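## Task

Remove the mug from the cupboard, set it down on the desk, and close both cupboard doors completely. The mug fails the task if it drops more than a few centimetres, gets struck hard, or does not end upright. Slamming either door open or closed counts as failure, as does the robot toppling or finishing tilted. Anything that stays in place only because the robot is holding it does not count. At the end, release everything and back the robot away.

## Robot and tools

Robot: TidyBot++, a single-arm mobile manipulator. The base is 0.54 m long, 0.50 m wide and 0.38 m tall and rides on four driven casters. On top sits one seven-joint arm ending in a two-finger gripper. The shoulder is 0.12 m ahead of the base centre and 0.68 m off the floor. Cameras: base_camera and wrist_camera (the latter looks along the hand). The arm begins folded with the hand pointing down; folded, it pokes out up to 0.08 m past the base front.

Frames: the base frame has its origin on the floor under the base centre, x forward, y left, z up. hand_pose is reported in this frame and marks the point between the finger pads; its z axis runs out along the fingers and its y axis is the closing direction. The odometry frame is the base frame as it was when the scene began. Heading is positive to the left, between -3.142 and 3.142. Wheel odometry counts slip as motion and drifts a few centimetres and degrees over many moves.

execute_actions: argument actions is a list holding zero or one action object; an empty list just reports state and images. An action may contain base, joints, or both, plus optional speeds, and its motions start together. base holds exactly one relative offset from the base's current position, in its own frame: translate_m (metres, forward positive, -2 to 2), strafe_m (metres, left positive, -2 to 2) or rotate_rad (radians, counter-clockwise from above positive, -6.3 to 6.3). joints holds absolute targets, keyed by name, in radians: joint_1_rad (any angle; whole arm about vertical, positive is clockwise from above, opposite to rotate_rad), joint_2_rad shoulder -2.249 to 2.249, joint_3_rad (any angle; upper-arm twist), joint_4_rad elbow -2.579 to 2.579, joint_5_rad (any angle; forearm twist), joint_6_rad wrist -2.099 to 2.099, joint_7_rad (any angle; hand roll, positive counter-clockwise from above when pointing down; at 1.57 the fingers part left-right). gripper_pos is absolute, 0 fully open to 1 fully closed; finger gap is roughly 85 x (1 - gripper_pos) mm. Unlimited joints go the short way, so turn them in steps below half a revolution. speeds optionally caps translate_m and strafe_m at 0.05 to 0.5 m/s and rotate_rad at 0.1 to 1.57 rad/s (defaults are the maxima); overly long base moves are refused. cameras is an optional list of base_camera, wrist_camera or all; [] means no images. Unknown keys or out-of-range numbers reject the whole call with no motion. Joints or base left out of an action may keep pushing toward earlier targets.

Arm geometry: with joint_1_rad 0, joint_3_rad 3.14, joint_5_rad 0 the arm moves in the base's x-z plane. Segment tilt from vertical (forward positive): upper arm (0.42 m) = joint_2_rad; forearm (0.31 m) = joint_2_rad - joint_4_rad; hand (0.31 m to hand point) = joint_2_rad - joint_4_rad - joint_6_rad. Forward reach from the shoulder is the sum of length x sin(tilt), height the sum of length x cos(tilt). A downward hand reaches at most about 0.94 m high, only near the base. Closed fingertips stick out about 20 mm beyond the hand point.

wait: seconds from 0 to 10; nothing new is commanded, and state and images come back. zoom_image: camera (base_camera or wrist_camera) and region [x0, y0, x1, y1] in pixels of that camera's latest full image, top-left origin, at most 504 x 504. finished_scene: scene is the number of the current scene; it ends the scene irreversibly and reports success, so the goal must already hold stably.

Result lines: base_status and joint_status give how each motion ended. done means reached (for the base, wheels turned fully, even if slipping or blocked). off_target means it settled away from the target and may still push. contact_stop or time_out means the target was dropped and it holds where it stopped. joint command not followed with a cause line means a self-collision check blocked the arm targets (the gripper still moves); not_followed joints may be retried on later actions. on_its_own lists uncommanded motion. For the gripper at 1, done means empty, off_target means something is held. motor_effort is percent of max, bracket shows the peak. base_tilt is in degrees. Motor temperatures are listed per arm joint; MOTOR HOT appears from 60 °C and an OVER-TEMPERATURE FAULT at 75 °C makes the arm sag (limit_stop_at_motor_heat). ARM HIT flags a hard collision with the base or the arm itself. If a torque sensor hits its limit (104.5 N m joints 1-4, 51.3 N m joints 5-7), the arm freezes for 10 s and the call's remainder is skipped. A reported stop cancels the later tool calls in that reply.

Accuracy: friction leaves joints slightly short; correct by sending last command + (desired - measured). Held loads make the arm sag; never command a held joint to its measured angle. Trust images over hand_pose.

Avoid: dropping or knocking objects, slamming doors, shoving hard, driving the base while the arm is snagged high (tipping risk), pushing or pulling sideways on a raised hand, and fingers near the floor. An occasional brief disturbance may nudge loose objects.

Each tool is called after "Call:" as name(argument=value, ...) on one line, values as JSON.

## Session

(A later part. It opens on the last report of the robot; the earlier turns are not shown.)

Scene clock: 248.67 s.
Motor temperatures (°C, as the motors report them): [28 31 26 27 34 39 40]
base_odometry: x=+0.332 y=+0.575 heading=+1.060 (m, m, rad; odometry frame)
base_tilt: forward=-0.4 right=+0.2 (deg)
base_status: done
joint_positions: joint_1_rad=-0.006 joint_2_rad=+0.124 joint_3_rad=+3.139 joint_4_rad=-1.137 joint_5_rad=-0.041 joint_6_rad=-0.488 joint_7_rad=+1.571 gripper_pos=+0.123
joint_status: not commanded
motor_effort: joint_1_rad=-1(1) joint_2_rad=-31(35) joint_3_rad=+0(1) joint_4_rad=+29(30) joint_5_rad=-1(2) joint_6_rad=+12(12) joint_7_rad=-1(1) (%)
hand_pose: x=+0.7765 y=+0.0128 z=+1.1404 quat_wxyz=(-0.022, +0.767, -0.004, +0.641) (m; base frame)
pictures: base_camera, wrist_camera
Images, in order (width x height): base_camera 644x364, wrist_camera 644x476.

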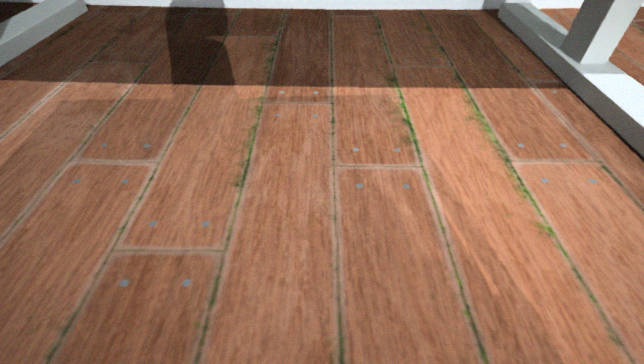

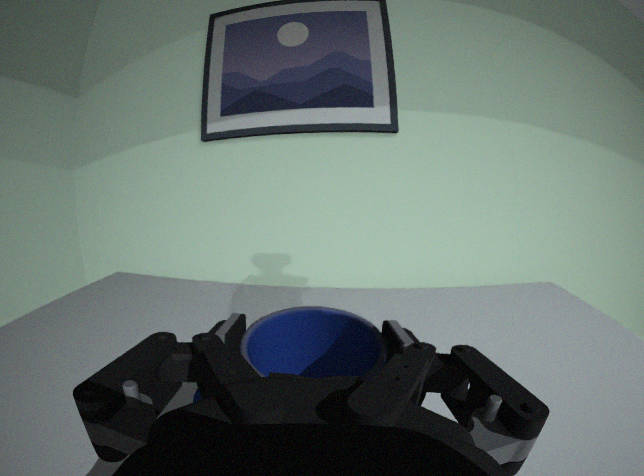

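Call:
execute_actions(actions=[{"joints":{"joint_2_rad":0.22}}], cameras=["wrist_camera"])

Call:
execute_actions(actions=[{"joints":{"joint_2_rad":0.27,"joint_6_rad":-0.44}}], cameras=["wrist_camera"])

Scene clock: 253.73 s.
Motor temperatures (°C, as the motors report them): [28 31 26 27 34 39 40]
base_odometry: x=+0.332 y=+0.575 heading=+1.060 (m, m, rad; odometry frame)
base_tilt: forward=-0.4 right=+0.2 (deg)
base_status: not commanded
joint_positions: joint_1_rad=-0.006 joint_2_rad=+0.243 joint_3_rad=+3.139 joint_4_rad=-1.140 joint_5_rad=-0.041 joint_6_rad=-0.488 joint_7_rad=+1.571 gripper_pos=+0.123
joint_status: all done
motor_effort: joint_1_rad=+0(1) joint_2_rad=-36(39) joint_3_rad=+0(0) joint_4_rad=+29(30) joint_5_rad=-1(1) joint_6_rad=+11(12) joint_7_rad=-1(1) (%)
hand_pose: x=+0.8262 y=+0.0131 z=+1.0574 quat_wxyz=(-0.021, +0.805, -0.006, +0.594) (m; base frame)
pictures: wrist_camera
Images, in order (width x height): wrist_camera 644x476.

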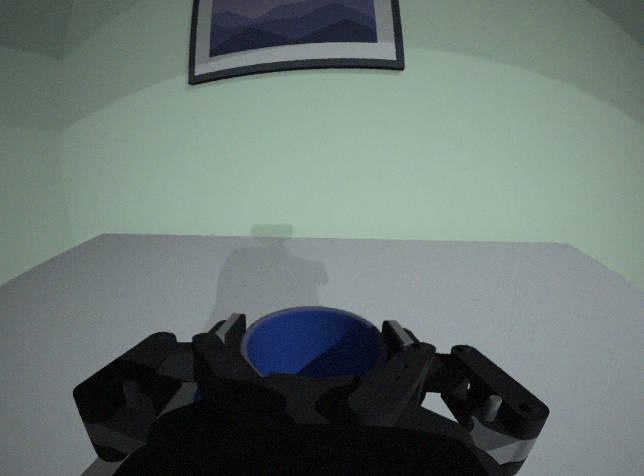

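Scene clock: 254.53 s.
Motor temperatures (°C, as the motors report them): [28 31 26 27 34 39 40]
base_odometry: x=+0.332 y=+0.575 heading=+1.060 (m, m, rad; odometry frame)
base_tilt: forward=-0.4 right=+0.1 (deg)
base_status: not commanded
joint_positions: joint_1_rad=-0.006 joint_2_rad=+0.273 joint_3_rad=+3.139 joint_4_rad=-1.139 joint_5_rad=-0.041 joint_6_rad=-0.485 joint_7_rad=+1.571 gripper_pos=+0.123
joint_status: all done
motor_effort: joint_1_rad=+0(0) joint_2_rad=-37(37) joint_3_rad=+0(1) joint_4_rad=+29(29) joint_5_rad=-1(1) joint_6_rad=+11(11) joint_7_rad=-1(1) (%)
hand_pose: x=+0.8377 y=+0.0131 z=+1.0367 quat_wxyz=(-0.021, +0.813, -0.006, +0.582) (m; base frame)
pictures: wrist_camera
Images, in order (width x height): wrist_camera 644x476.

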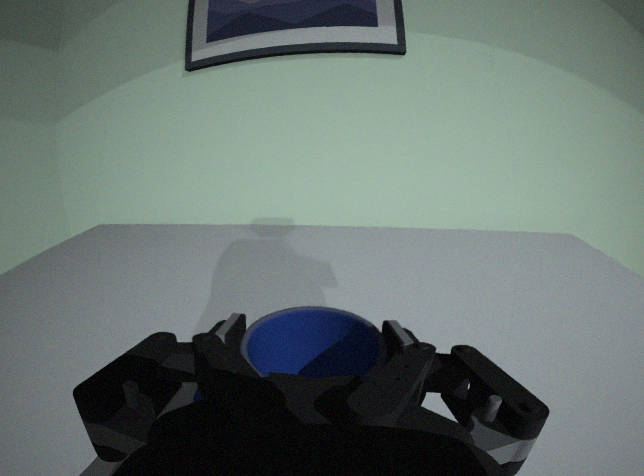

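Call:
execute_actions(actions=[{"joints":{"joint_2_rad":0.3,"joint_6_rad":-0.33}}], cameras=["wrist_camera"])

Scene clock: 258.57 s.
Motor temperatures (°C, as the motors report them): [28 31 26 27 34 39 40]
base_odometry: x=+0.332 y=+0.575 heading=+1.060 (m, m, rad; odometry frame)
base_tilt: forward=-0.4 right=+0.2 (deg)
base_status: not commanded
joint_positions: joint_1_rad=-0.006 joint_2_rad=+0.304 joint_3_rad=+3.139 joint_4_rad=-1.139 joint_5_rad=-0.041 joint_6_rad=-0.373 joint_7_rad=+1.571 gripper_pos=+0.123
joint_status: all done
motor_effort: joint_1_rad=+0(0) joint_2_rad=-38(39) joint_3_rad=-1(1) joint_4_rad=+29(30) joint_5_rad=-2(2) joint_6_rad=+12(11) joint_7_rad=-1(1) (%)
hand_pose: x=+0.8586 y=+0.0119 z=+1.0479 quat_wxyz=(-0.020, +0.788, -0.007, +0.615) (m; base frame)
pictures: wrist_camera
Images, in order (width x height): wrist_camera 644x476.

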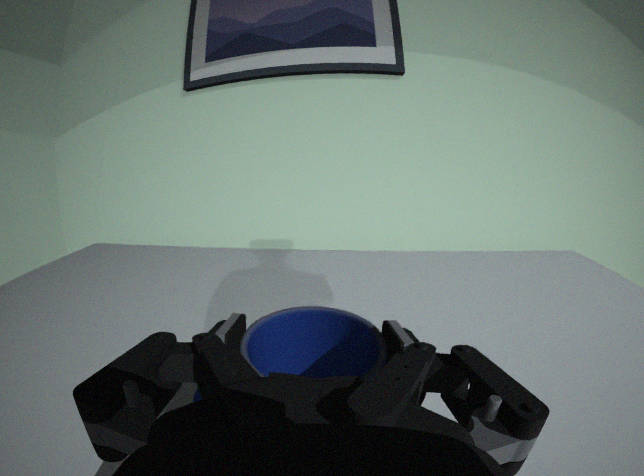

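Pitch 1.816. Continue down in small steps.

Call:
execute_actions(actions=[{"joints":{"joint_2_rad":0.34,"joint_6_rad":-0.27}}], cameras=["wrist_camera"])

Call:
execute_actions(actions=[{"joints":{"joint_2_rad":0.38,"joint_6_rad":-0.23}}], cameras=["wrist_camera"])

Scene clock: 262.33 s.
Motor temperatures (°C, as the motors report them): [28 31 26 27 34 39 40]
base_odometry: x=+0.332 y=+0.575 heading=+1.060 (m, m, rad; odometry frame)
base_tilt: forward=-0.4 right=+0.1 (deg)
base_status: not commanded
joint_positions: joint_1_rad=-0.006 joint_2_rad=+0.345 joint_3_rad=+3.139 joint_4_rad=-1.139 joint_5_rad=-0.041 joint_6_rad=-0.315 joint_7_rad=+1.571 gripper_pos=+0.123
joint_status: all done
motor_effort: joint_1_rad=+0(0) joint_2_rad=-40(41) joint_3_rad=-1(1) joint_4_rad=+29(30) joint_5_rad=-2(1) joint_6_rad=+11(11) joint_7_rad=-1(2) (%)
hand_pose: x=+0.8775 y=+0.0113 z=+1.0346 quat_wxyz=(-0.020, +0.783, -0.008, +0.622) (m; base frame)
pictures: wrist_camera
Images, in order (width x height): wrist_camera 644x476.

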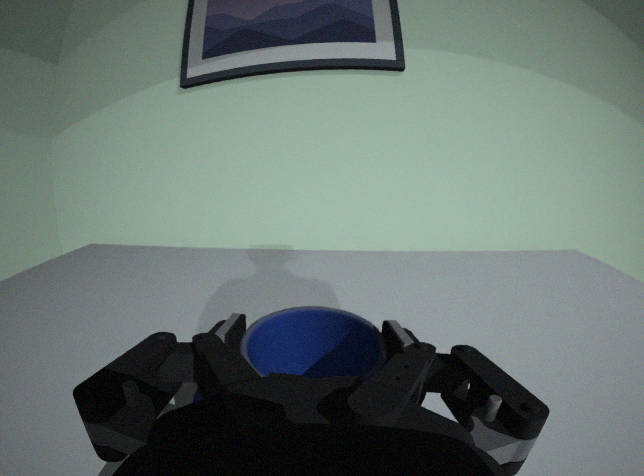

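Scene clock: 263.07 s.
Motor temperatures (°C, as the motors report them): [28 31 26 27 34 39 40]
base_odometry: x=+0.332 y=+0.575 heading=+1.060 (m, m, rad; odometry frame)
base_tilt: forward=-0.4 right=+0.1 (deg)
base_status: not commanded
joint_positions: joint_1_rad=-0.006 joint_2_rad=+0.365 joint_3_rad=+3.139 joint_4_rad=-1.137 joint_5_rad=-0.041 joint_6_rad=-0.270 joint_7_rad=+1.571 gripper_pos=+0.123
joint_status: all done
motor_effort: joint_1_rad=+0(1) joint_2_rad=-37(40) joint_3_rad=+0(1) joint_4_rad=+27(29) joint_5_rad=-1(1) joint_6_rad=+11(12) joint_7_rad=-1(1) (%)
hand_pose: x=+0.8877 y=+0.0108 z=+1.0346 quat_wxyz=(-0.020, +0.774, -0.009, +0.633) (m; base frame)
pictures: wrist_camera
Images, in order (width x height): wrist_camera 644x476.

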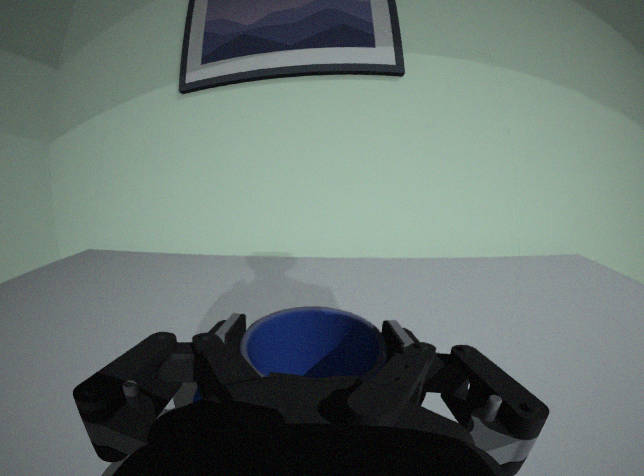

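Call:
execute_actions(actions=[{"joints":{"joint_2_rad":0.41}}], cameras=["wrist_camera"])

Scene clock: 265.87 s.
Motor temperatures (°C, as the motors report them): [28 31 26 27 34 39 40]
base_odometry: x=+0.332 y=+0.575 heading=+1.060 (m, m, rad; odometry frame)
base_tilt: forward=-0.4 right=+0.1 (deg)
base_status: not commanded
joint_positions: joint_1_rad=-0.006 joint_2_rad=+0.376 joint_3_rad=+3.139 joint_4_rad=-1.127 joint_5_rad=-0.041 joint_6_rad=-0.264 joint_7_rad=+1.571 gripper_pos=+0.123
joint_status: all done
motor_effort: joint_1_rad=+0(1) joint_2_rad=-34(38) joint_3_rad=+0(1) joint_4_rad=+24(27) joint_5_rad=-1(2) joint_6_rad=+9(10) joint_7_rad=-2(2) (%)
hand_pose: x=+0.8922 y=+0.0108 z=+1.0343 quat_wxyz=(-0.020, +0.773, -0.009, +0.635) (m; base frame)
pictures: wrist_camera
Images, in order (width x height): wrist_camera 644x476.

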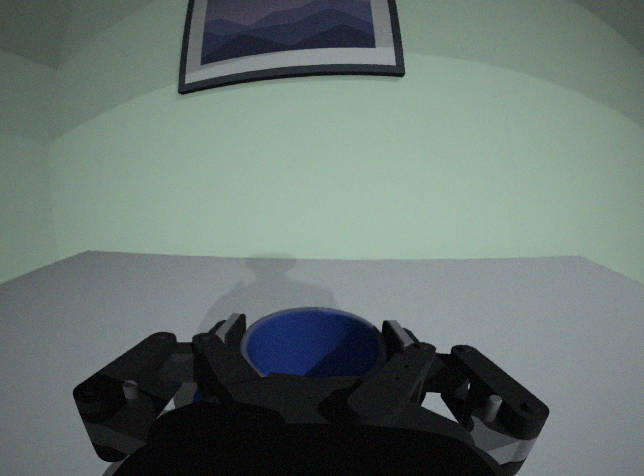

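Contact. Release, back away.

Call:
execute_actions(actions=[{"joints":{"gripper_pos":0,"joint_2_rad":0.38}}], cameras=["wrist_camera"])

Call:
execute_actions(actions=[{"base":{"translate_m":-0.12},"speeds":{"translate_m":0.08}}], cameras=["wrist_camera"])

Scene clock: 270.17 s.
Motor temperatures (°C, as the motors report them): [28 31 26 27 34 39 40]
base_odometry: x=+0.332 y=+0.575 heading=+1.060 (m, m, rad; odometry frame)
base_tilt: forward=-0.4 right=+0.1 (deg)
base_status: not commanded
joint_positions: joint_1_rad=-0.006 joint_2_rad=+0.375 joint_3_rad=+3.139 joint_4_rad=-1.127 joint_5_rad=-0.041 joint_6_rad=-0.263 joint_7_rad=+1.571 gripper_pos=+0.000
joint_status: all done
motor_effort: joint_1_rad=+0(1) joint_2_rad=-36(38) joint_3_rad=+0(1) joint_4_rad=+26(26) joint_5_rad=-1(2) joint_6_rad=+8(10) joint_7_rad=-1(2) (%)
hand_pose: x=+0.8922 y=+0.0108 z=+1.0347 quat_wxyz=(-0.020, +0.772, -0.009, +0.635) (m; base frame)
pictures: wrist_camera
Images, in order (width x height): wrist_camera 644x476.

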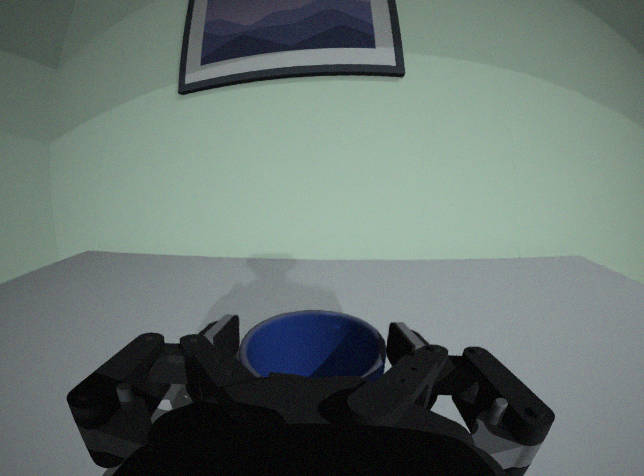

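Scene clock: 272.20 s.
Motor temperatures (°C, as the motors report them): [28 31 26 27 34 39 40]
base_odometry: x=+0.273 y=+0.471 heading=+1.060 (m, m, rad; odometry frame)
base_tilt: forward=-0.4 right=+0.1 (deg)
base_status: done
joint_positions: joint_1_rad=-0.006 joint_2_rad=+0.377 joint_3_rad=+3.139 joint_4_rad=-1.127 joint_5_rad=-0.041 joint_6_rad=-0.262 joint_7_rad=+1.571 gripper_pos=+0.000
joint_status: not commanded
motor_effort: joint_1_rad=+0(1) joint_2_rad=-36(40) joint_3_rad=-1(1) joint_4_rad=+25(27) joint_5_rad=-1(1) joint_6_rad=+9(9) joint_7_rad=-1(1) (%)
hand_pose: x=+0.8927 y=+0.0108 z=+1.0340 quat_wxyz=(-0.020, +0.772, -0.009, +0.635) (m; base frame)
pictures: wrist_camera
Images, in order (width x height): wrist_camera 644x476.

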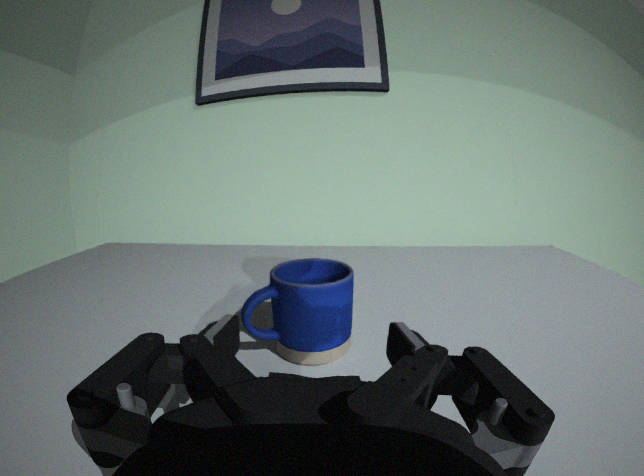

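Call:
execute_actions(actions=[{"base":{"translate_m":-0.5},"joints":{"joint_2_rad":0.3},"speeds":{"translate_m":0.3}}], cameras=[])

Call:
execute_actions(actions=[{"base":{"rotate_rad":-1.571},"joints":{"gripper_pos":1,"joint_2_rad":0.5,"joint_4_rad":-1.5,"joint_6_rad":0.4}}], cameras=[])

Call:
execute_actions(actions=[{"base":{"strafe_m":-0.3}}], cameras=[])

Call:
execute_actions(actions=[{"base":{"translate_m":0.55}}])

Scene clock: 284.53 s.
Motor temperatures (°C, as the motors report them): [28 31 26 27 34 39 40]
base_odometry: x=+0.029 y=+0.035 heading=+1.060 (m, m, rad; odometry frame)
base_tilt: forward=-0.5 right=+0.2 (deg)
base_status: done
joint_positions: joint_1_rad=-0.006 joint_2_rad=+0.307 joint_3_rad=+3.139 joint_4_rad=-1.125 joint_5_rad=-0.041 joint_6_rad=-0.261 joint_7_rad=+1.571 gripper_pos=+0.000
joint_status: all done
motor_effort: joint_1_rad=+0(0) joint_2_rad=-33(42) joint_3_rad=+0(1) joint_4_rad=+25(27) joint_5_rad=-2(1) joint_6_rad=+9(9) joint_7_rad=-1(1) (%)
hand_pose: x=+0.8664 y=+0.0106 z=+1.0882 quat_wxyz=(-0.020, +0.749, -0.008, +0.662) (m; base frame)
pictures: none
No camera images: the call's "cameras" was empty. Leave "cameras" out to get every camera's image.

Scene clock: 287.17 s.
Motor temperatures (°C, as the motors report them): [28 31 26 27 34 39 40]
base_odometry: x=+0.029 y=+0.035 heading=-0.511 (m, m, rad; odometry frame)
base_tilt: forward=-0.4 right=+0.1 (deg)
base_status: done
joint_positions: joint_1_rad=+0.005 joint_2_rad=+0.514 joint_3_rad=+3.149 joint_4_rad=-1.494 joint_5_rad=-0.041 joint_6_rad=+0.366 joint_7_rad=+1.571 gripper_pos=+0.999
joint_status: all done
motor_effort: joint_1_rad=+0(7) joint_2_rad=-40(47) joint_3_rad=+0(5) joint_4_rad=+24(25) joint_5_rad=-1(0) joint_6_rad=+9(11) joint_7_rad=-1(1) (%)
hand_pose: x=+0.9211 y=-0.0120 z=+0.8930 quat_wxyz=(-0.002, +0.731, -0.022, +0.682) (m; base frame)
pictures: none
No camera images: the call's "cameras" was empty. Leave "cameras" out to get every camera's image.

Scene clock: 289.10 s.
Motor temperatures (°C, as the motors report them): [28 31 26 27 34 39 40]
base_odometry: x=-0.118 y=-0.227 heading=-0.512 (m, m, rad; odometry frame)
base_tilt: forward=-0.4 right=+0.1 (deg)
base_status: done
joint_positions: joint_1_rad=+0.006 joint_2_rad=+0.514 joint_3_rad=+3.149 joint_4_rad=-1.494 joint_5_rad=-0.041 joint_6_rad=+0.366 joint_7_rad=+1.571 gripper_pos=+0.999
joint_status: not commanded
motor_effort: joint_1_rad=+1(4) joint_2_rad=-40(40) joint_3_rad=+0(3) joint_4_rad=+24(24) joint_5_rad=-1(0) joint_6_rad=+9(9) joint_7_rad=-1(1) (%)
hand_pose: x=+0.9210 y=-0.0127 z=+0.8930 quat_wxyz=(-0.002, +0.731, -0.022, +0.682) (m; base frame)
pictures: none
No camera images: the call's "cameras" was empty. Leave "cameras" out to get every camera's image.

Scene clock: 291.60 s.
Motor temperatures (°C, as the motors report them): [28 31 26 27 34 39 40]
base_odometry: x=+0.361 y=-0.496 heading=-0.512 (m, m, rad; odometry frame)
base_tilt: forward=-0.4 right=+0.2 (deg)
base_status: done
joint_positions: joint_1_rad=+0.006 joint_2_rad=+0.512 joint_3_rad=+3.149 joint_4_rad=-1.494 joint_5_rad=-0.041 joint_6_rad=+0.368 joint_7_rad=+1.571 gripper_pos=+0.999
joint_status: not commanded
motor_effort: joint_1_rad=+0(2) joint_2_rad=-39(43) joint_3_rad=+0(1) joint_4_rad=+23(25) joint_5_rad=-1(1) joint_6_rad=+9(10) joint_7_rad=-1(1) (%)
hand_pose: x=+0.9208 y=-0.0127 z=+0.8946 quat_wxyz=(-0.002, +0.730, -0.022, +0.683) (m; base frame)
pictures: base_camera, wrist_camera
Images, in order (width x height): base_camera 644x364, wrist_camera 644x476.

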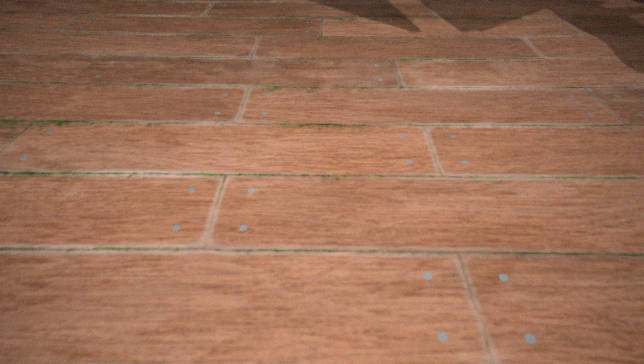

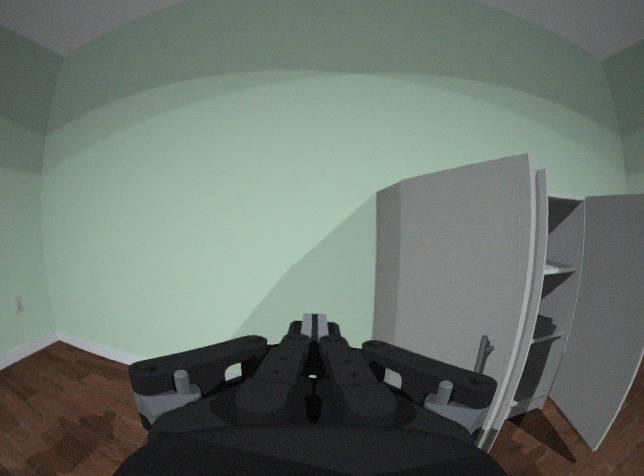

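Call:
execute_actions(actions=[{"base":{"translate_m":0.27},"speeds":{"translate_m":0.3}}], cameras=["wrist_camera"])

Call:
execute_actions(actions=[{"base":{"strafe_m":-0.45},"speeds":{"strafe_m":0.07}}])

Scene clock: 297.63 s.
Motor temperatures (°C, as the motors report them): [28 31 26 27 34 39 40]
base_odometry: x=+0.597 y=-0.629 heading=-0.512 (m, m, rad; odometry frame)
base_tilt: forward=-0.4 right=+0.1 (deg)
base_status: done
joint_positions: joint_1_rad=+0.006 joint_2_rad=+0.510 joint_3_rad=+3.149 joint_4_rad=-1.494 joint_5_rad=-0.041 joint_6_rad=+0.369 joint_7_rad=+1.571 gripper_pos=+0.999
joint_status: not commanded
motor_effort: joint_1_rad=+0(0) joint_2_rad=-39(43) joint_3_rad=+0(1) joint_4_rad=+24(25) joint_5_rad=-1(1) joint_6_rad=+8(9) joint_7_rad=-1(1) (%)
hand_pose: x=+0.9203 y=-0.0127 z=+0.8964 quat_wxyz=(-0.002, +0.730, -0.022, +0.684) (m; base frame)
pictures: wrist_camera
Images, in order (width x height): wrist_camera 644x476.

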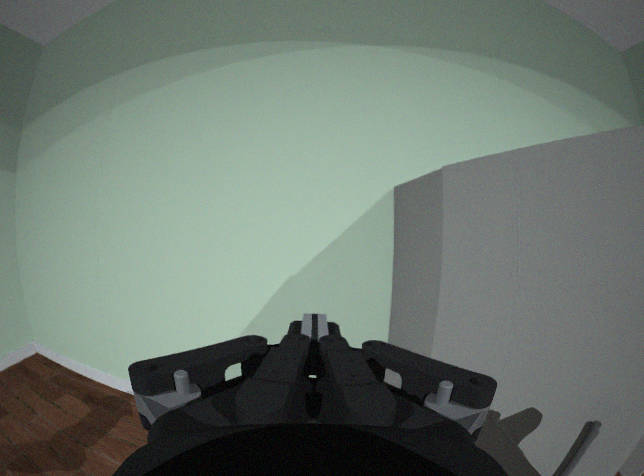

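Scene clock: 304.60 s.
Motor temperatures (°C, as the motors report them): [28 31 26 27 34 39 40]
base_odometry: x=+0.376 y=-1.021 heading=-0.512 (m, m, rad; odometry frame)
base_tilt: forward=-0.5 right=+0.1 (deg)
base_status: done
joint_positions: joint_1_rad=+0.003 joint_2_rad=+0.510 joint_3_rad=+3.149 joint_4_rad=-1.494 joint_5_rad=-0.040 joint_6_rad=+0.369 joint_7_rad=+1.571 gripper_pos=+0.999
joint_status: not commanded
motor_effort: joint_1_rad=+0(3) joint_2_rad=-40(40) joint_3_rad=+0(2) joint_4_rad=+23(24) joint_5_rad=-1(1) joint_6_rad=+8(9) joint_7_rad=-1(1) (%)
hand_pose: x=+0.9203 y=-0.0101 z=+0.8964 quat_wxyz=(-0.003, +0.730, -0.021, +0.684) (m; base frame)
pictures: base_camera, wrist_camera
Images, in order (width x height): base_camera 644x364, wrist_camera 644x476.

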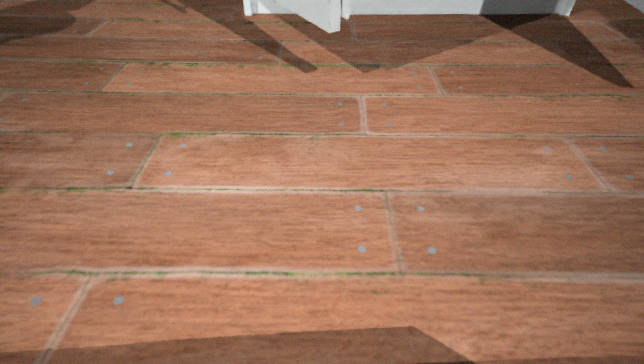

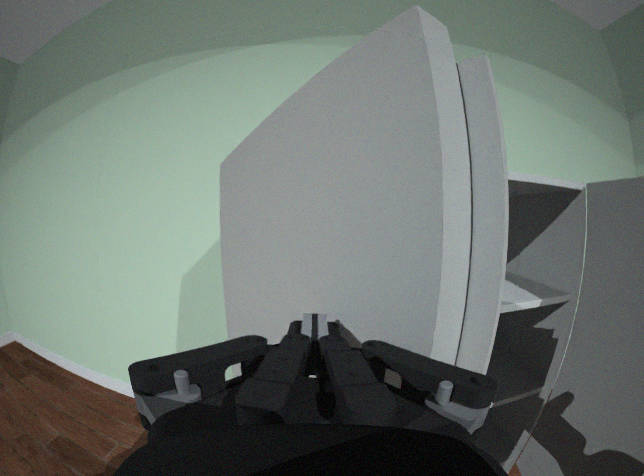

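Call:
execute_actions(actions=[{"base":{"strafe_m":-0.09},"speeds":{"strafe_m":0.07}}], cameras=[])

Call:
execute_actions(actions=[{"base":{"translate_m":0.25},"speeds":{"translate_m":0.05}}])

Scene clock: 309.23 s.
Motor temperatures (°C, as the motors report them): [28 31 26 27 34 39 40]
base_odometry: x=+0.332 y=-1.100 heading=-0.512 (m, m, rad; odometry frame)
base_tilt: forward=-0.4 right=+0.1 (deg)
base_status: done
joint_positions: joint_1_rad=+0.002 joint_2_rad=+0.510 joint_3_rad=+3.148 joint_4_rad=-1.494 joint_5_rad=-0.039 joint_6_rad=+0.369 joint_7_rad=+1.571 gripper_pos=+0.999
joint_status: not commanded
motor_effort: joint_1_rad=+1(3) joint_2_rad=-39(40) joint_3_rad=+0(2) joint_4_rad=+24(24) joint_5_rad=-1(2) joint_6_rad=+9(9) joint_7_rad=-1(1) (%)
hand_pose: x=+0.9203 y=-0.0085 z=+0.8964 quat_wxyz=(-0.004, +0.730, -0.020, +0.684) (m; base frame)
pictures: none
No camera images: the call's "cameras" was empty. Leave "cameras" out to get every camera's image.

Scene clock: 314.73 s.
Motor temperatures (°C, as the motors report them): [28 31 26 27 34 39 40]
base_odometry: x=+0.550 y=-1.222 heading=-0.512 (m, m, rad; odometry frame)
base_tilt: forward=-0.4 right=+0.2 (deg)
base_status: done
joint_positions: joint_1_rad=+0.002 joint_2_rad=+0.510 joint_3_rad=+3.148 joint_4_rad=-1.495 joint_5_rad=-0.039 joint_6_rad=+0.369 joint_7_rad=+1.571 gripper_pos=+0.999
joint_status: not commanded
motor_effort: joint_1_rad=+1(2) joint_2_rad=-39(43) joint_3_rad=+0(1) joint_4_rad=+24(26) joint_5_rad=-1(1) joint_6_rad=+9(9) joint_7_rad=-1(1) (%)
hand_pose: x=+0.9202 y=-0.0085 z=+0.8969 quat_wxyz=(-0.004, +0.729, -0.020, +0.684) (m; base frame)
pictures: base_camera, wrist_camera
Images, in order (width x height): base_camera 644x364, wrist_camera 644x476.

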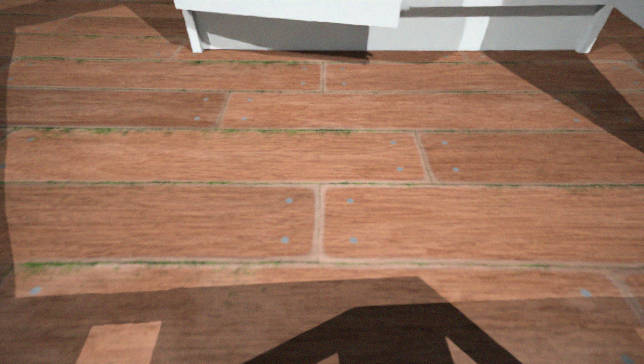

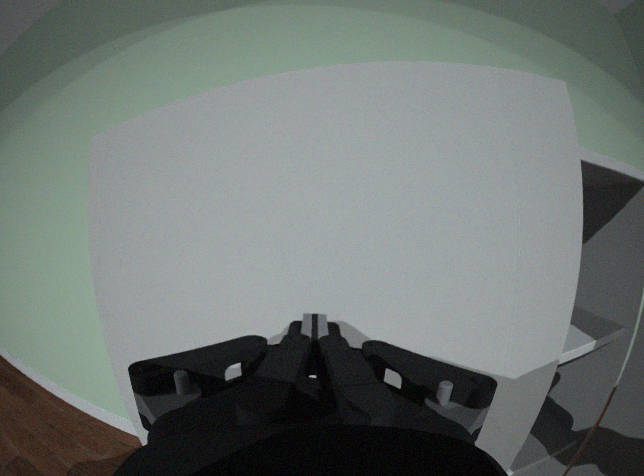

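Call:
execute_actions(actions=[{"base":{"translate_m":0.06},"speeds":{"translate_m":0.05}}])

Scene clock: 319.37 s.
Motor temperatures (°C, as the motors report them): [28 31 26 27 34 39 40]
base_odometry: x=+0.602 y=-1.252 heading=-0.512 (m, m, rad; odometry frame)
base_tilt: forward=-0.4 right=+0.2 (deg)
base_status: done
joint_positions: joint_1_rad=+0.002 joint_2_rad=+0.509 joint_3_rad=+3.148 joint_4_rad=-1.495 joint_5_rad=-0.039 joint_6_rad=+0.369 joint_7_rad=+1.571 gripper_pos=+0.999
joint_status: not commanded
motor_effort: joint_1_rad=+0(2) joint_2_rad=-39(43) joint_3_rad=-1(2) joint_4_rad=+23(26) joint_5_rad=-1(1) joint_6_rad=+9(9) joint_7_rad=-2(1) (%)
hand_pose: x=+0.9200 y=-0.0085 z=+0.8972 quat_wxyz=(-0.004, +0.729, -0.020, +0.684) (m; base frame)
pictures: base_camera, wrist_camera
Images, in order (width x height): base_camera 644x364, wrist_camera 644x476.

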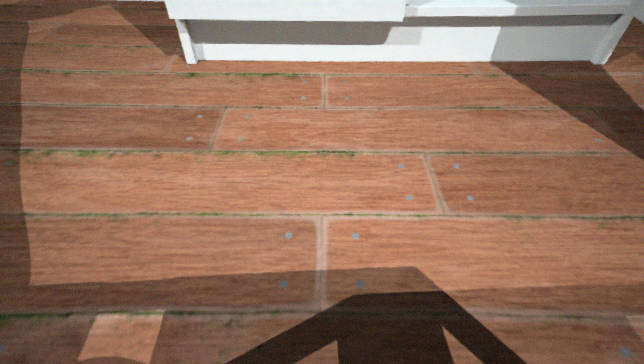

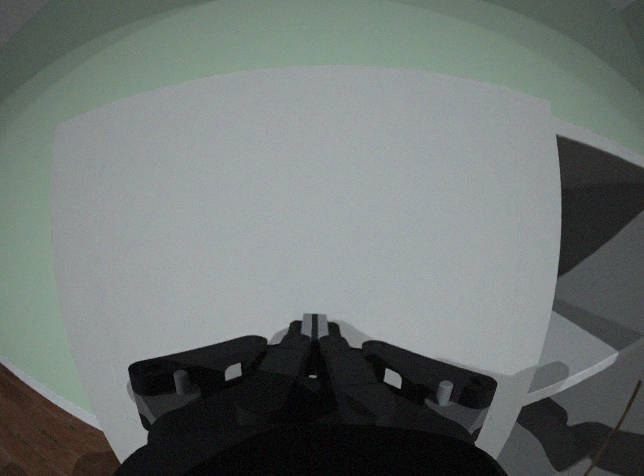

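No push resistance yet; a bit more.

Call:
execute_actions(actions=[{"base":{"translate_m":0.025},"speeds":{"translate_m":0.05}}])

Scene clock: 322.73 s.
Motor temperatures (°C, as the motors report them): [28 31 26 27 34 39 40]
base_odometry: x=+0.624 y=-1.264 heading=-0.513 (m, m, rad; odometry frame)
base_tilt: forward=-0.4 right=+0.1 (deg)
base_status: done
joint_positions: joint_1_rad=+0.002 joint_2_rad=+0.469 joint_3_rad=+3.148 joint_4_rad=-1.548 joint_5_rad=-0.039 joint_6_rad=+0.370 joint_7_rad=+1.571 gripper_pos=+0.999
joint_status: not commanded
motor_effort: joint_1_rad=+2(0) joint_2_rad=-32(40) joint_3_rad=+0(1) joint_4_rad=+33(36) joint_5_rad=+0(0) joint_6_rad=+12(13) joint_7_rad=-1(1) (%)
hand_pose: x=+0.9030 y=-0.0085 z=+0.8976 quat_wxyz=(-0.004, +0.733, -0.020, +0.679) (m; base frame)
pictures: base_camera, wrist_camera
Images, in order (width x height): base_camera 644x364, wrist_camera 644x476.

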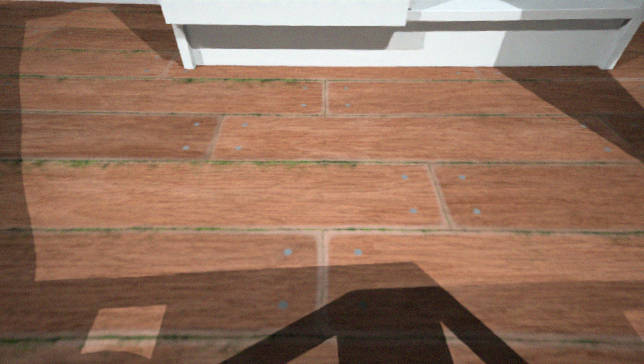

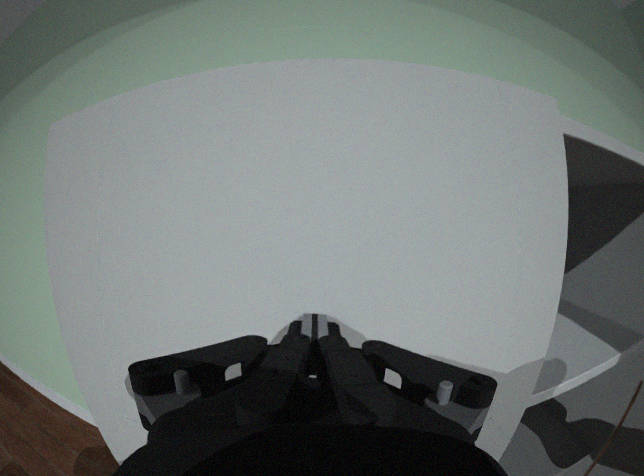

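Call:
execute_actions(actions=[{"base":{"translate_m":-0.6}}], cameras=[])

Call:
execute_actions(actions=[{"base":{"strafe_m":-0.98}}])

Scene clock: 329.57 s.
Motor temperatures (°C, as the motors report them): [28 31 26 27 34 39 40]
base_odometry: x=+0.101 y=-0.969 heading=-0.513 (m, m, rad; odometry frame)
base_tilt: forward=-0.4 right=+0.2 (deg)
base_status: done
joint_positions: joint_1_rad=+0.002 joint_2_rad=+0.498 joint_3_rad=+3.148 joint_4_rad=-1.497 joint_5_rad=-0.039 joint_6_rad=+0.370 joint_7_rad=+1.571 gripper_pos=+0.999
joint_status: not commanded
motor_effort: joint_1_rad=+0(2) joint_2_rad=-40(42) joint_3_rad=-1(2) joint_4_rad=+24(32) joint_5_rad=-1(1) joint_6_rad=+9(12) joint_7_rad=-1(1) (%)
hand_pose: x=+0.9173 y=-0.0085 z=+0.9057 quat_wxyz=(-0.004, +0.726, -0.020, +0.688) (m; base frame)
pictures: none
No camera images: the call's "cameras" was empty. Leave "cameras" out to get every camera's image.

Scene clock: 332.90 s.
Motor temperatures (°C, as the motors report them): [28 31 26 27 34 39 40]
base_odometry: x=-0.380 y=-1.823 heading=-0.513 (m, m, rad; odometry frame)
base_tilt: forward=-0.4 right=+0.2 (deg)
base_status: done
joint_positions: joint_1_rad=+0.003 joint_2_rad=+0.498 joint_3_rad=+3.148 joint_4_rad=-1.497 joint_5_rad=-0.039 joint_6_rad=+0.370 joint_7_rad=+1.571 gripper_pos=+0.999
joint_status: not commanded
motor_effort: joint_1_rad=+0(3) joint_2_rad=-39(40) joint_3_rad=-1(2) joint_4_rad=+24(24) joint_5_rad=-1(1) joint_6_rad=+9(9) joint_7_rad=-1(1) (%)
hand_pose: x=+0.9173 y=-0.0092 z=+0.9057 quat_wxyz=(-0.003, +0.726, -0.020, +0.688) (m; base frame)
pictures: base_camera, wrist_camera
Images, in order (width x height): base_camera 644x364, wrist_camera 644x476.

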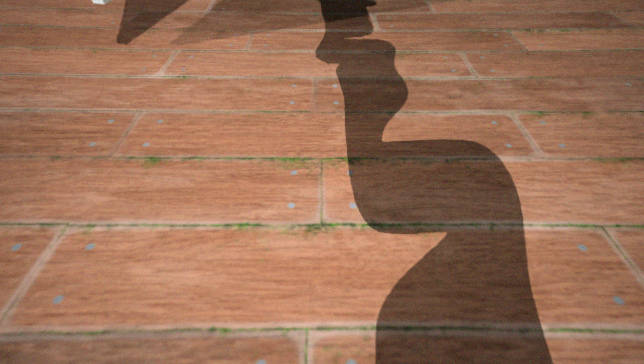

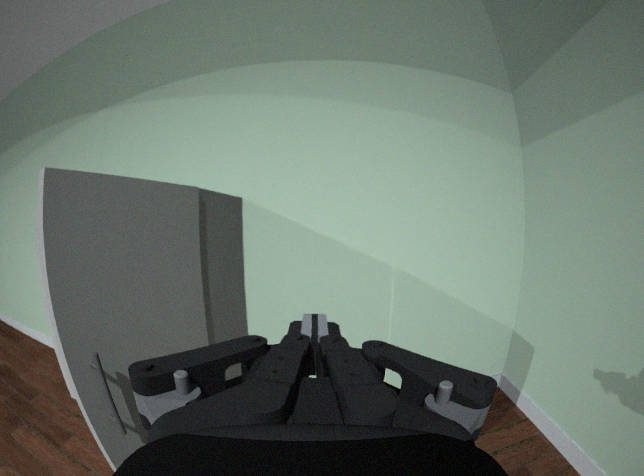

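Call:
execute_actions(actions=[{"base":{"translate_m":0.27},"speeds":{"translate_m":0.3}}], cameras=[])

Call:
execute_actions(actions=[{"base":{"strafe_m":0.55},"speeds":{"strafe_m":0.07}}])

Call:
execute_actions(actions=[{"base":{"translate_m":0.25},"speeds":{"translate_m":0.05}}])

Scene clock: 337.80 s.
Motor temperatures (°C, as the motors report them): [28 31 26 27 34 39 40]
base_odometry: x=-0.145 y=-1.956 heading=-0.513 (m, m, rad; odometry frame)
base_tilt: forward=-0.4 right=+0.1 (deg)
base_status: done
joint_positions: joint_1_rad=+0.003 joint_2_rad=+0.498 joint_3_rad=+3.148 joint_4_rad=-1.497 joint_5_rad=-0.039 joint_6_rad=+0.370 joint_7_rad=+1.571 gripper_pos=+0.999
joint_status: not commanded
motor_effort: joint_1_rad=+0(0) joint_2_rad=-39(42) joint_3_rad=+0(1) joint_4_rad=+24(25) joint_5_rad=-1(1) joint_6_rad=+9(9) joint_7_rad=-1(1) (%)
hand_pose: x=+0.9173 y=-0.0092 z=+0.9057 quat_wxyz=(-0.003, +0.726, -0.020, +0.688) (m; base frame)
pictures: none
No camera images: the call's "cameras" was empty. Leave "cameras" out to get every camera's image.

Scene clock: 346.17 s.
Motor temperatures (°C, as the motors report them): [28 30 26 27 34 39 40]
base_odometry: x=+0.125 y=-1.477 heading=-0.513 (m, m, rad; odometry frame)
base_tilt: forward=-0.4 right=+0.2 (deg)
base_status: done
joint_positions: joint_1_rad=+0.000 joint_2_rad=+0.498 joint_3_rad=+3.148 joint_4_rad=-1.497 joint_5_rad=-0.039 joint_6_rad=+0.370 joint_7_rad=+1.571 gripper_pos=+0.999
joint_status: not commanded
motor_effort: joint_1_rad=+0(3) joint_2_rad=-39(40) joint_3_rad=-1(3) joint_4_rad=+25(24) joint_5_rad=-1(0) joint_6_rad=+9(10) joint_7_rad=-1(1) (%)
hand_pose: x=+0.9173 y=-0.0071 z=+0.9057 quat_wxyz=(-0.004, +0.726, -0.019, +0.688) (m; base frame)
pictures: base_camera, wrist_camera
Images, in order (width x height): base_camera 644x364, wrist_camera 644x476.

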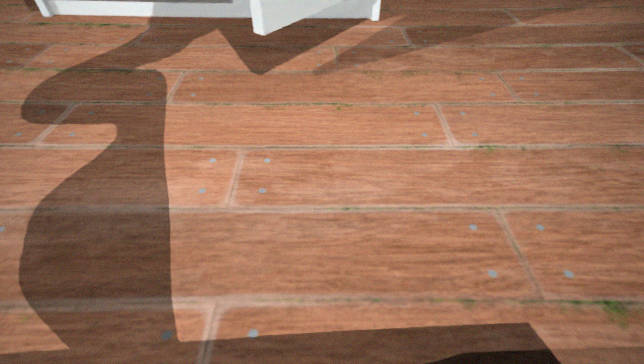

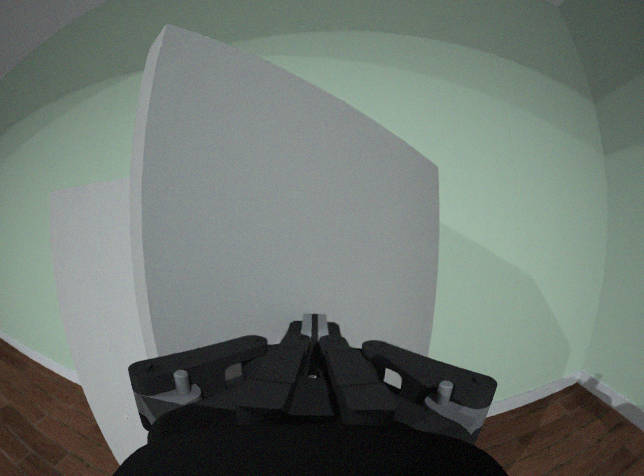

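Scene clock: 351.67 s.
Motor temperatures (°C, as the motors report them): [28 30 26 27 34 39 40]
base_odometry: x=+0.343 y=-1.599 heading=-0.513 (m, m, rad; odometry frame)
base_tilt: forward=-0.4 right=+0.1 (deg)
base_status: done
joint_positions: joint_1_rad=+0.000 joint_2_rad=+0.498 joint_3_rad=+3.148 joint_4_rad=-1.497 joint_5_rad=-0.039 joint_6_rad=+0.370 joint_7_rad=+1.571 gripper_pos=+0.999
joint_status: not commanded
motor_effort: joint_1_rad=+0(2) joint_2_rad=-39(42) joint_3_rad=+0(1) joint_4_rad=+24(26) joint_5_rad=-1(1) joint_6_rad=+8(9) joint_7_rad=-1(1) (%)
hand_pose: x=+0.9173 y=-0.0071 z=+0.9058 quat_wxyz=(-0.004, +0.725, -0.019, +0.688) (m; base frame)
pictures: base_camera, wrist_camera
Images, in order (width x height): base_camera 644x364, wrist_camera 644x476.

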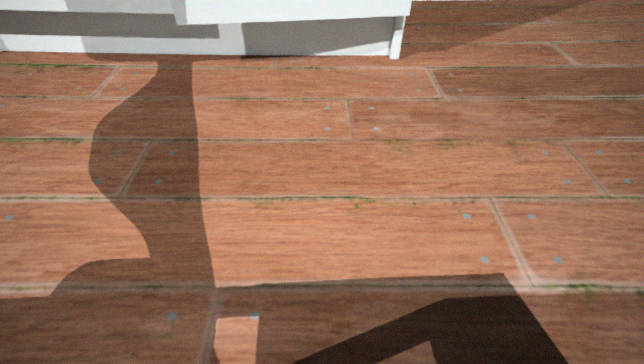

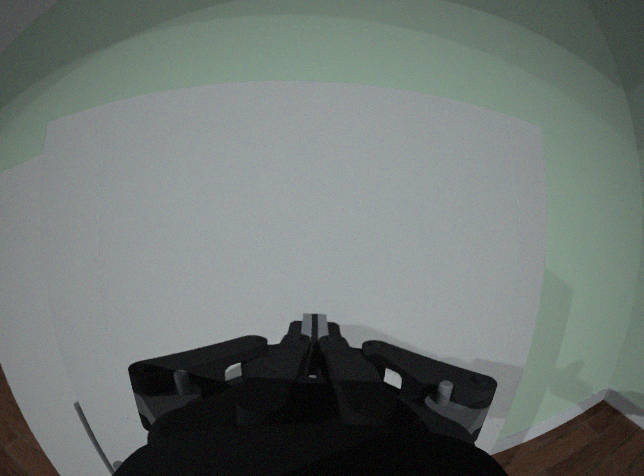

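Call:
execute_actions(actions=[])

Call:
execute_actions(actions=[{"base":{"translate_m":0.05},"speeds":{"translate_m":0.05}}])

Scene clock: 356.77 s.
Motor temperatures (°C, as the motors report them): [28 30 26 27 34 39 40]
base_odometry: x=+0.343 y=-1.599 heading=-0.513 (m, m, rad; odometry frame)
base_tilt: forward=-0.5 right=+0.1 (deg)
base_status: done
joint_positions: joint_1_rad=+0.000 joint_2_rad=+0.498 joint_3_rad=+3.148 joint_4_rad=-1.497 joint_5_rad=-0.039 joint_6_rad=+0.370 joint_7_rad=+1.571 gripper_pos=+0.999
joint_status: not commanded
motor_effort: joint_1_rad=+0(2) joint_2_rad=-39(42) joint_3_rad=+0(1) joint_4_rad=+23(26) joint_5_rad=-1(1) joint_6_rad=+9(9) joint_7_rad=-1(1) (%)
hand_pose: x=+0.9173 y=-0.0071 z=+0.9058 quat_wxyz=(-0.004, +0.725, -0.019, +0.688) (m; base frame)
pictures: base_camera, wrist_camera
Images, in order (width x height): base_camera 644x364, wrist_camera 644x476.

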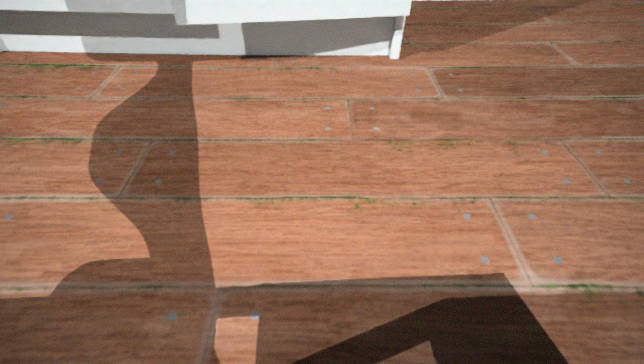

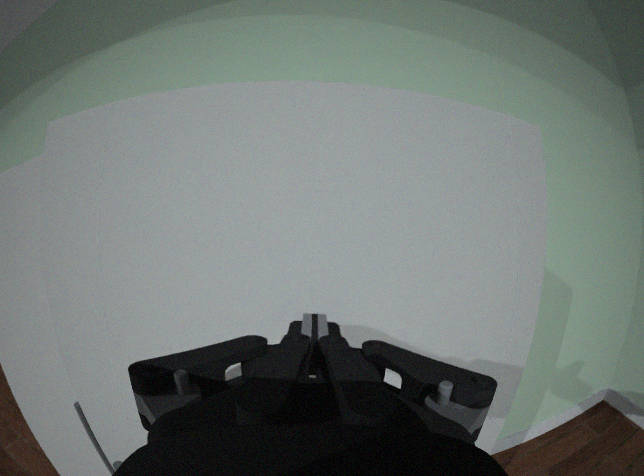

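Scene clock: 358.27 s.
Motor temperatures (°C, as the motors report them): [28 30 26 27 34 39 40]
base_odometry: x=+0.387 y=-1.624 heading=-0.513 (m, m, rad; odometry frame)
base_tilt: forward=-0.4 right=+0.1 (deg)
base_status: done
joint_positions: joint_1_rad=+0.000 joint_2_rad=+0.479 joint_3_rad=+3.148 joint_4_rad=-1.523 joint_5_rad=-0.039 joint_6_rad=+0.371 joint_7_rad=+1.571 gripper_pos=+0.999
joint_status: not commanded
motor_effort: joint_1_rad=+0(1) joint_2_rad=-34(42) joint_3_rad=+0(1) joint_4_rad=+28(33) joint_5_rad=-1(0) joint_6_rad=+9(12) joint_7_rad=-1(1) (%)
hand_pose: x=+0.9091 y=-0.0071 z=+0.9053 quat_wxyz=(-0.004, +0.728, -0.019, +0.686) (m; base frame)
pictures: base_camera, wrist_camera
Images, in order (width x height): base_camera 644x364, wrist_camera 644x476.

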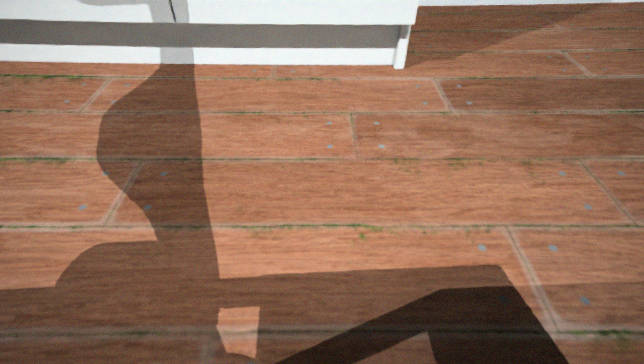

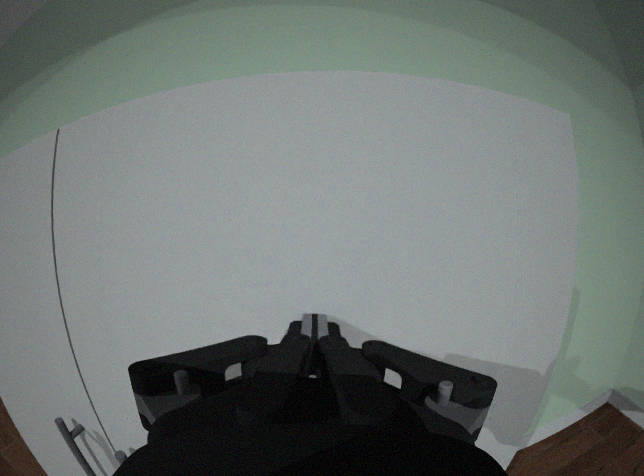

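Doors look flush, with contact made. A small extra push, then back off.

Call:
execute_actions(actions=[{"base":{"translate_m":0.015},"speeds":{"translate_m":0.05}}], cameras=["base_camera"])

Call:
execute_actions(actions=[{"base":{"translate_m":-0.6},"speeds":{"translate_m":0.2}}])

Scene clock: 362.53 s.
Motor temperatures (°C, as the motors report them): [28 30 26 27 34 39 40]
base_odometry: x=+0.399 y=-1.631 heading=-0.513 (m, m, rad; odometry frame)
base_tilt: forward=-0.4 right=+0.2 (deg)
base_status: done
joint_positions: joint_1_rad=+0.000 joint_2_rad=+0.446 joint_3_rad=+3.148 joint_4_rad=-1.566 joint_5_rad=-0.039 joint_6_rad=+0.371 joint_7_rad=+1.571 gripper_pos=+0.999
joint_status: not commanded
motor_effort: joint_1_rad=-2(2) joint_2_rad=-27(34) joint_3_rad=-1(1) joint_4_rad=+36(42) joint_5_rad=+0(0) joint_6_rad=+12(13) joint_7_rad=-1(1) (%)
hand_pose: x=+0.8954 y=-0.0072 z=+0.9052 quat_wxyz=(-0.004, +0.731, -0.020, +0.682) (m; base frame)
pictures: base_camera
Images, in order (width x height): base_camera 644x364.

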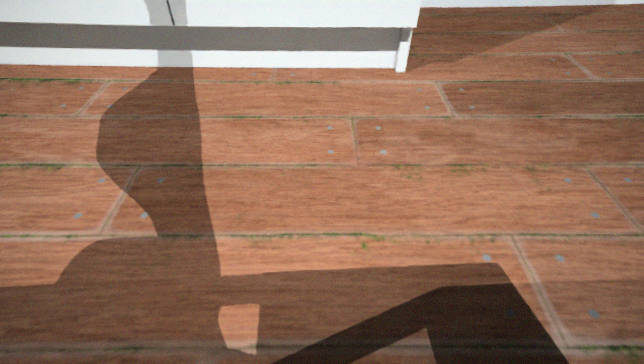

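Scene clock: 366.33 s.
Motor temperatures (°C, as the motors report them): [28 30 26 27 34 39 40]
base_odometry: x=-0.124 y=-1.336 heading=-0.513 (m, m, rad; odometry frame)
base_tilt: forward=-0.4 right=+0.2 (deg)
base_status: done
joint_positions: joint_1_rad=+0.000 joint_2_rad=+0.499 joint_3_rad=+3.148 joint_4_rad=-1.500 joint_5_rad=-0.039 joint_6_rad=+0.371 joint_7_rad=+1.571 gripper_pos=+0.999
joint_status: not commanded
motor_effort: joint_1_rad=+0(2) joint_2_rad=-40(43) joint_3_rad=+0(2) joint_4_rad=+24(35) joint_5_rad=-1(0) joint_6_rad=+9(12) joint_7_rad=-1(1) (%)
hand_pose: x=+0.9172 y=-0.0071 z=+0.9024 quat_wxyz=(-0.004, +0.727, -0.019, +0.686) (m; base frame)
pictures: base_camera, wrist_camera
Images, in order (width x height): base_camera 644x364, wrist_camera 644x476.

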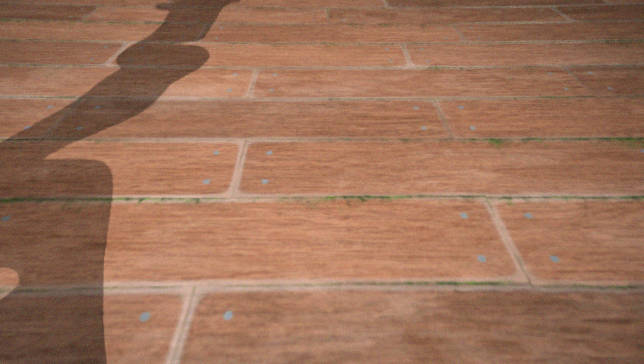

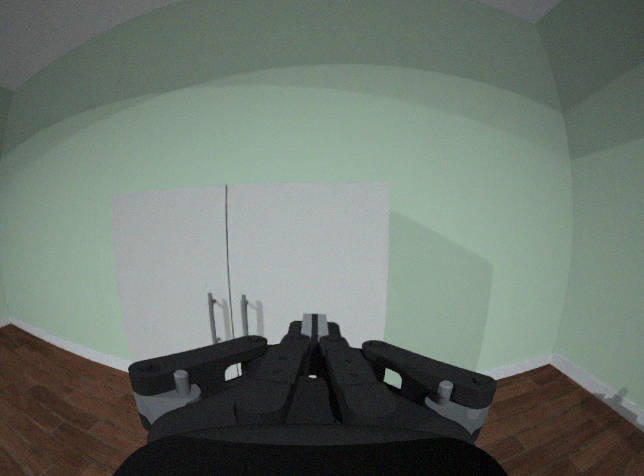

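Call:
finished_scene(scene=2)

The scene is finished: the task was done.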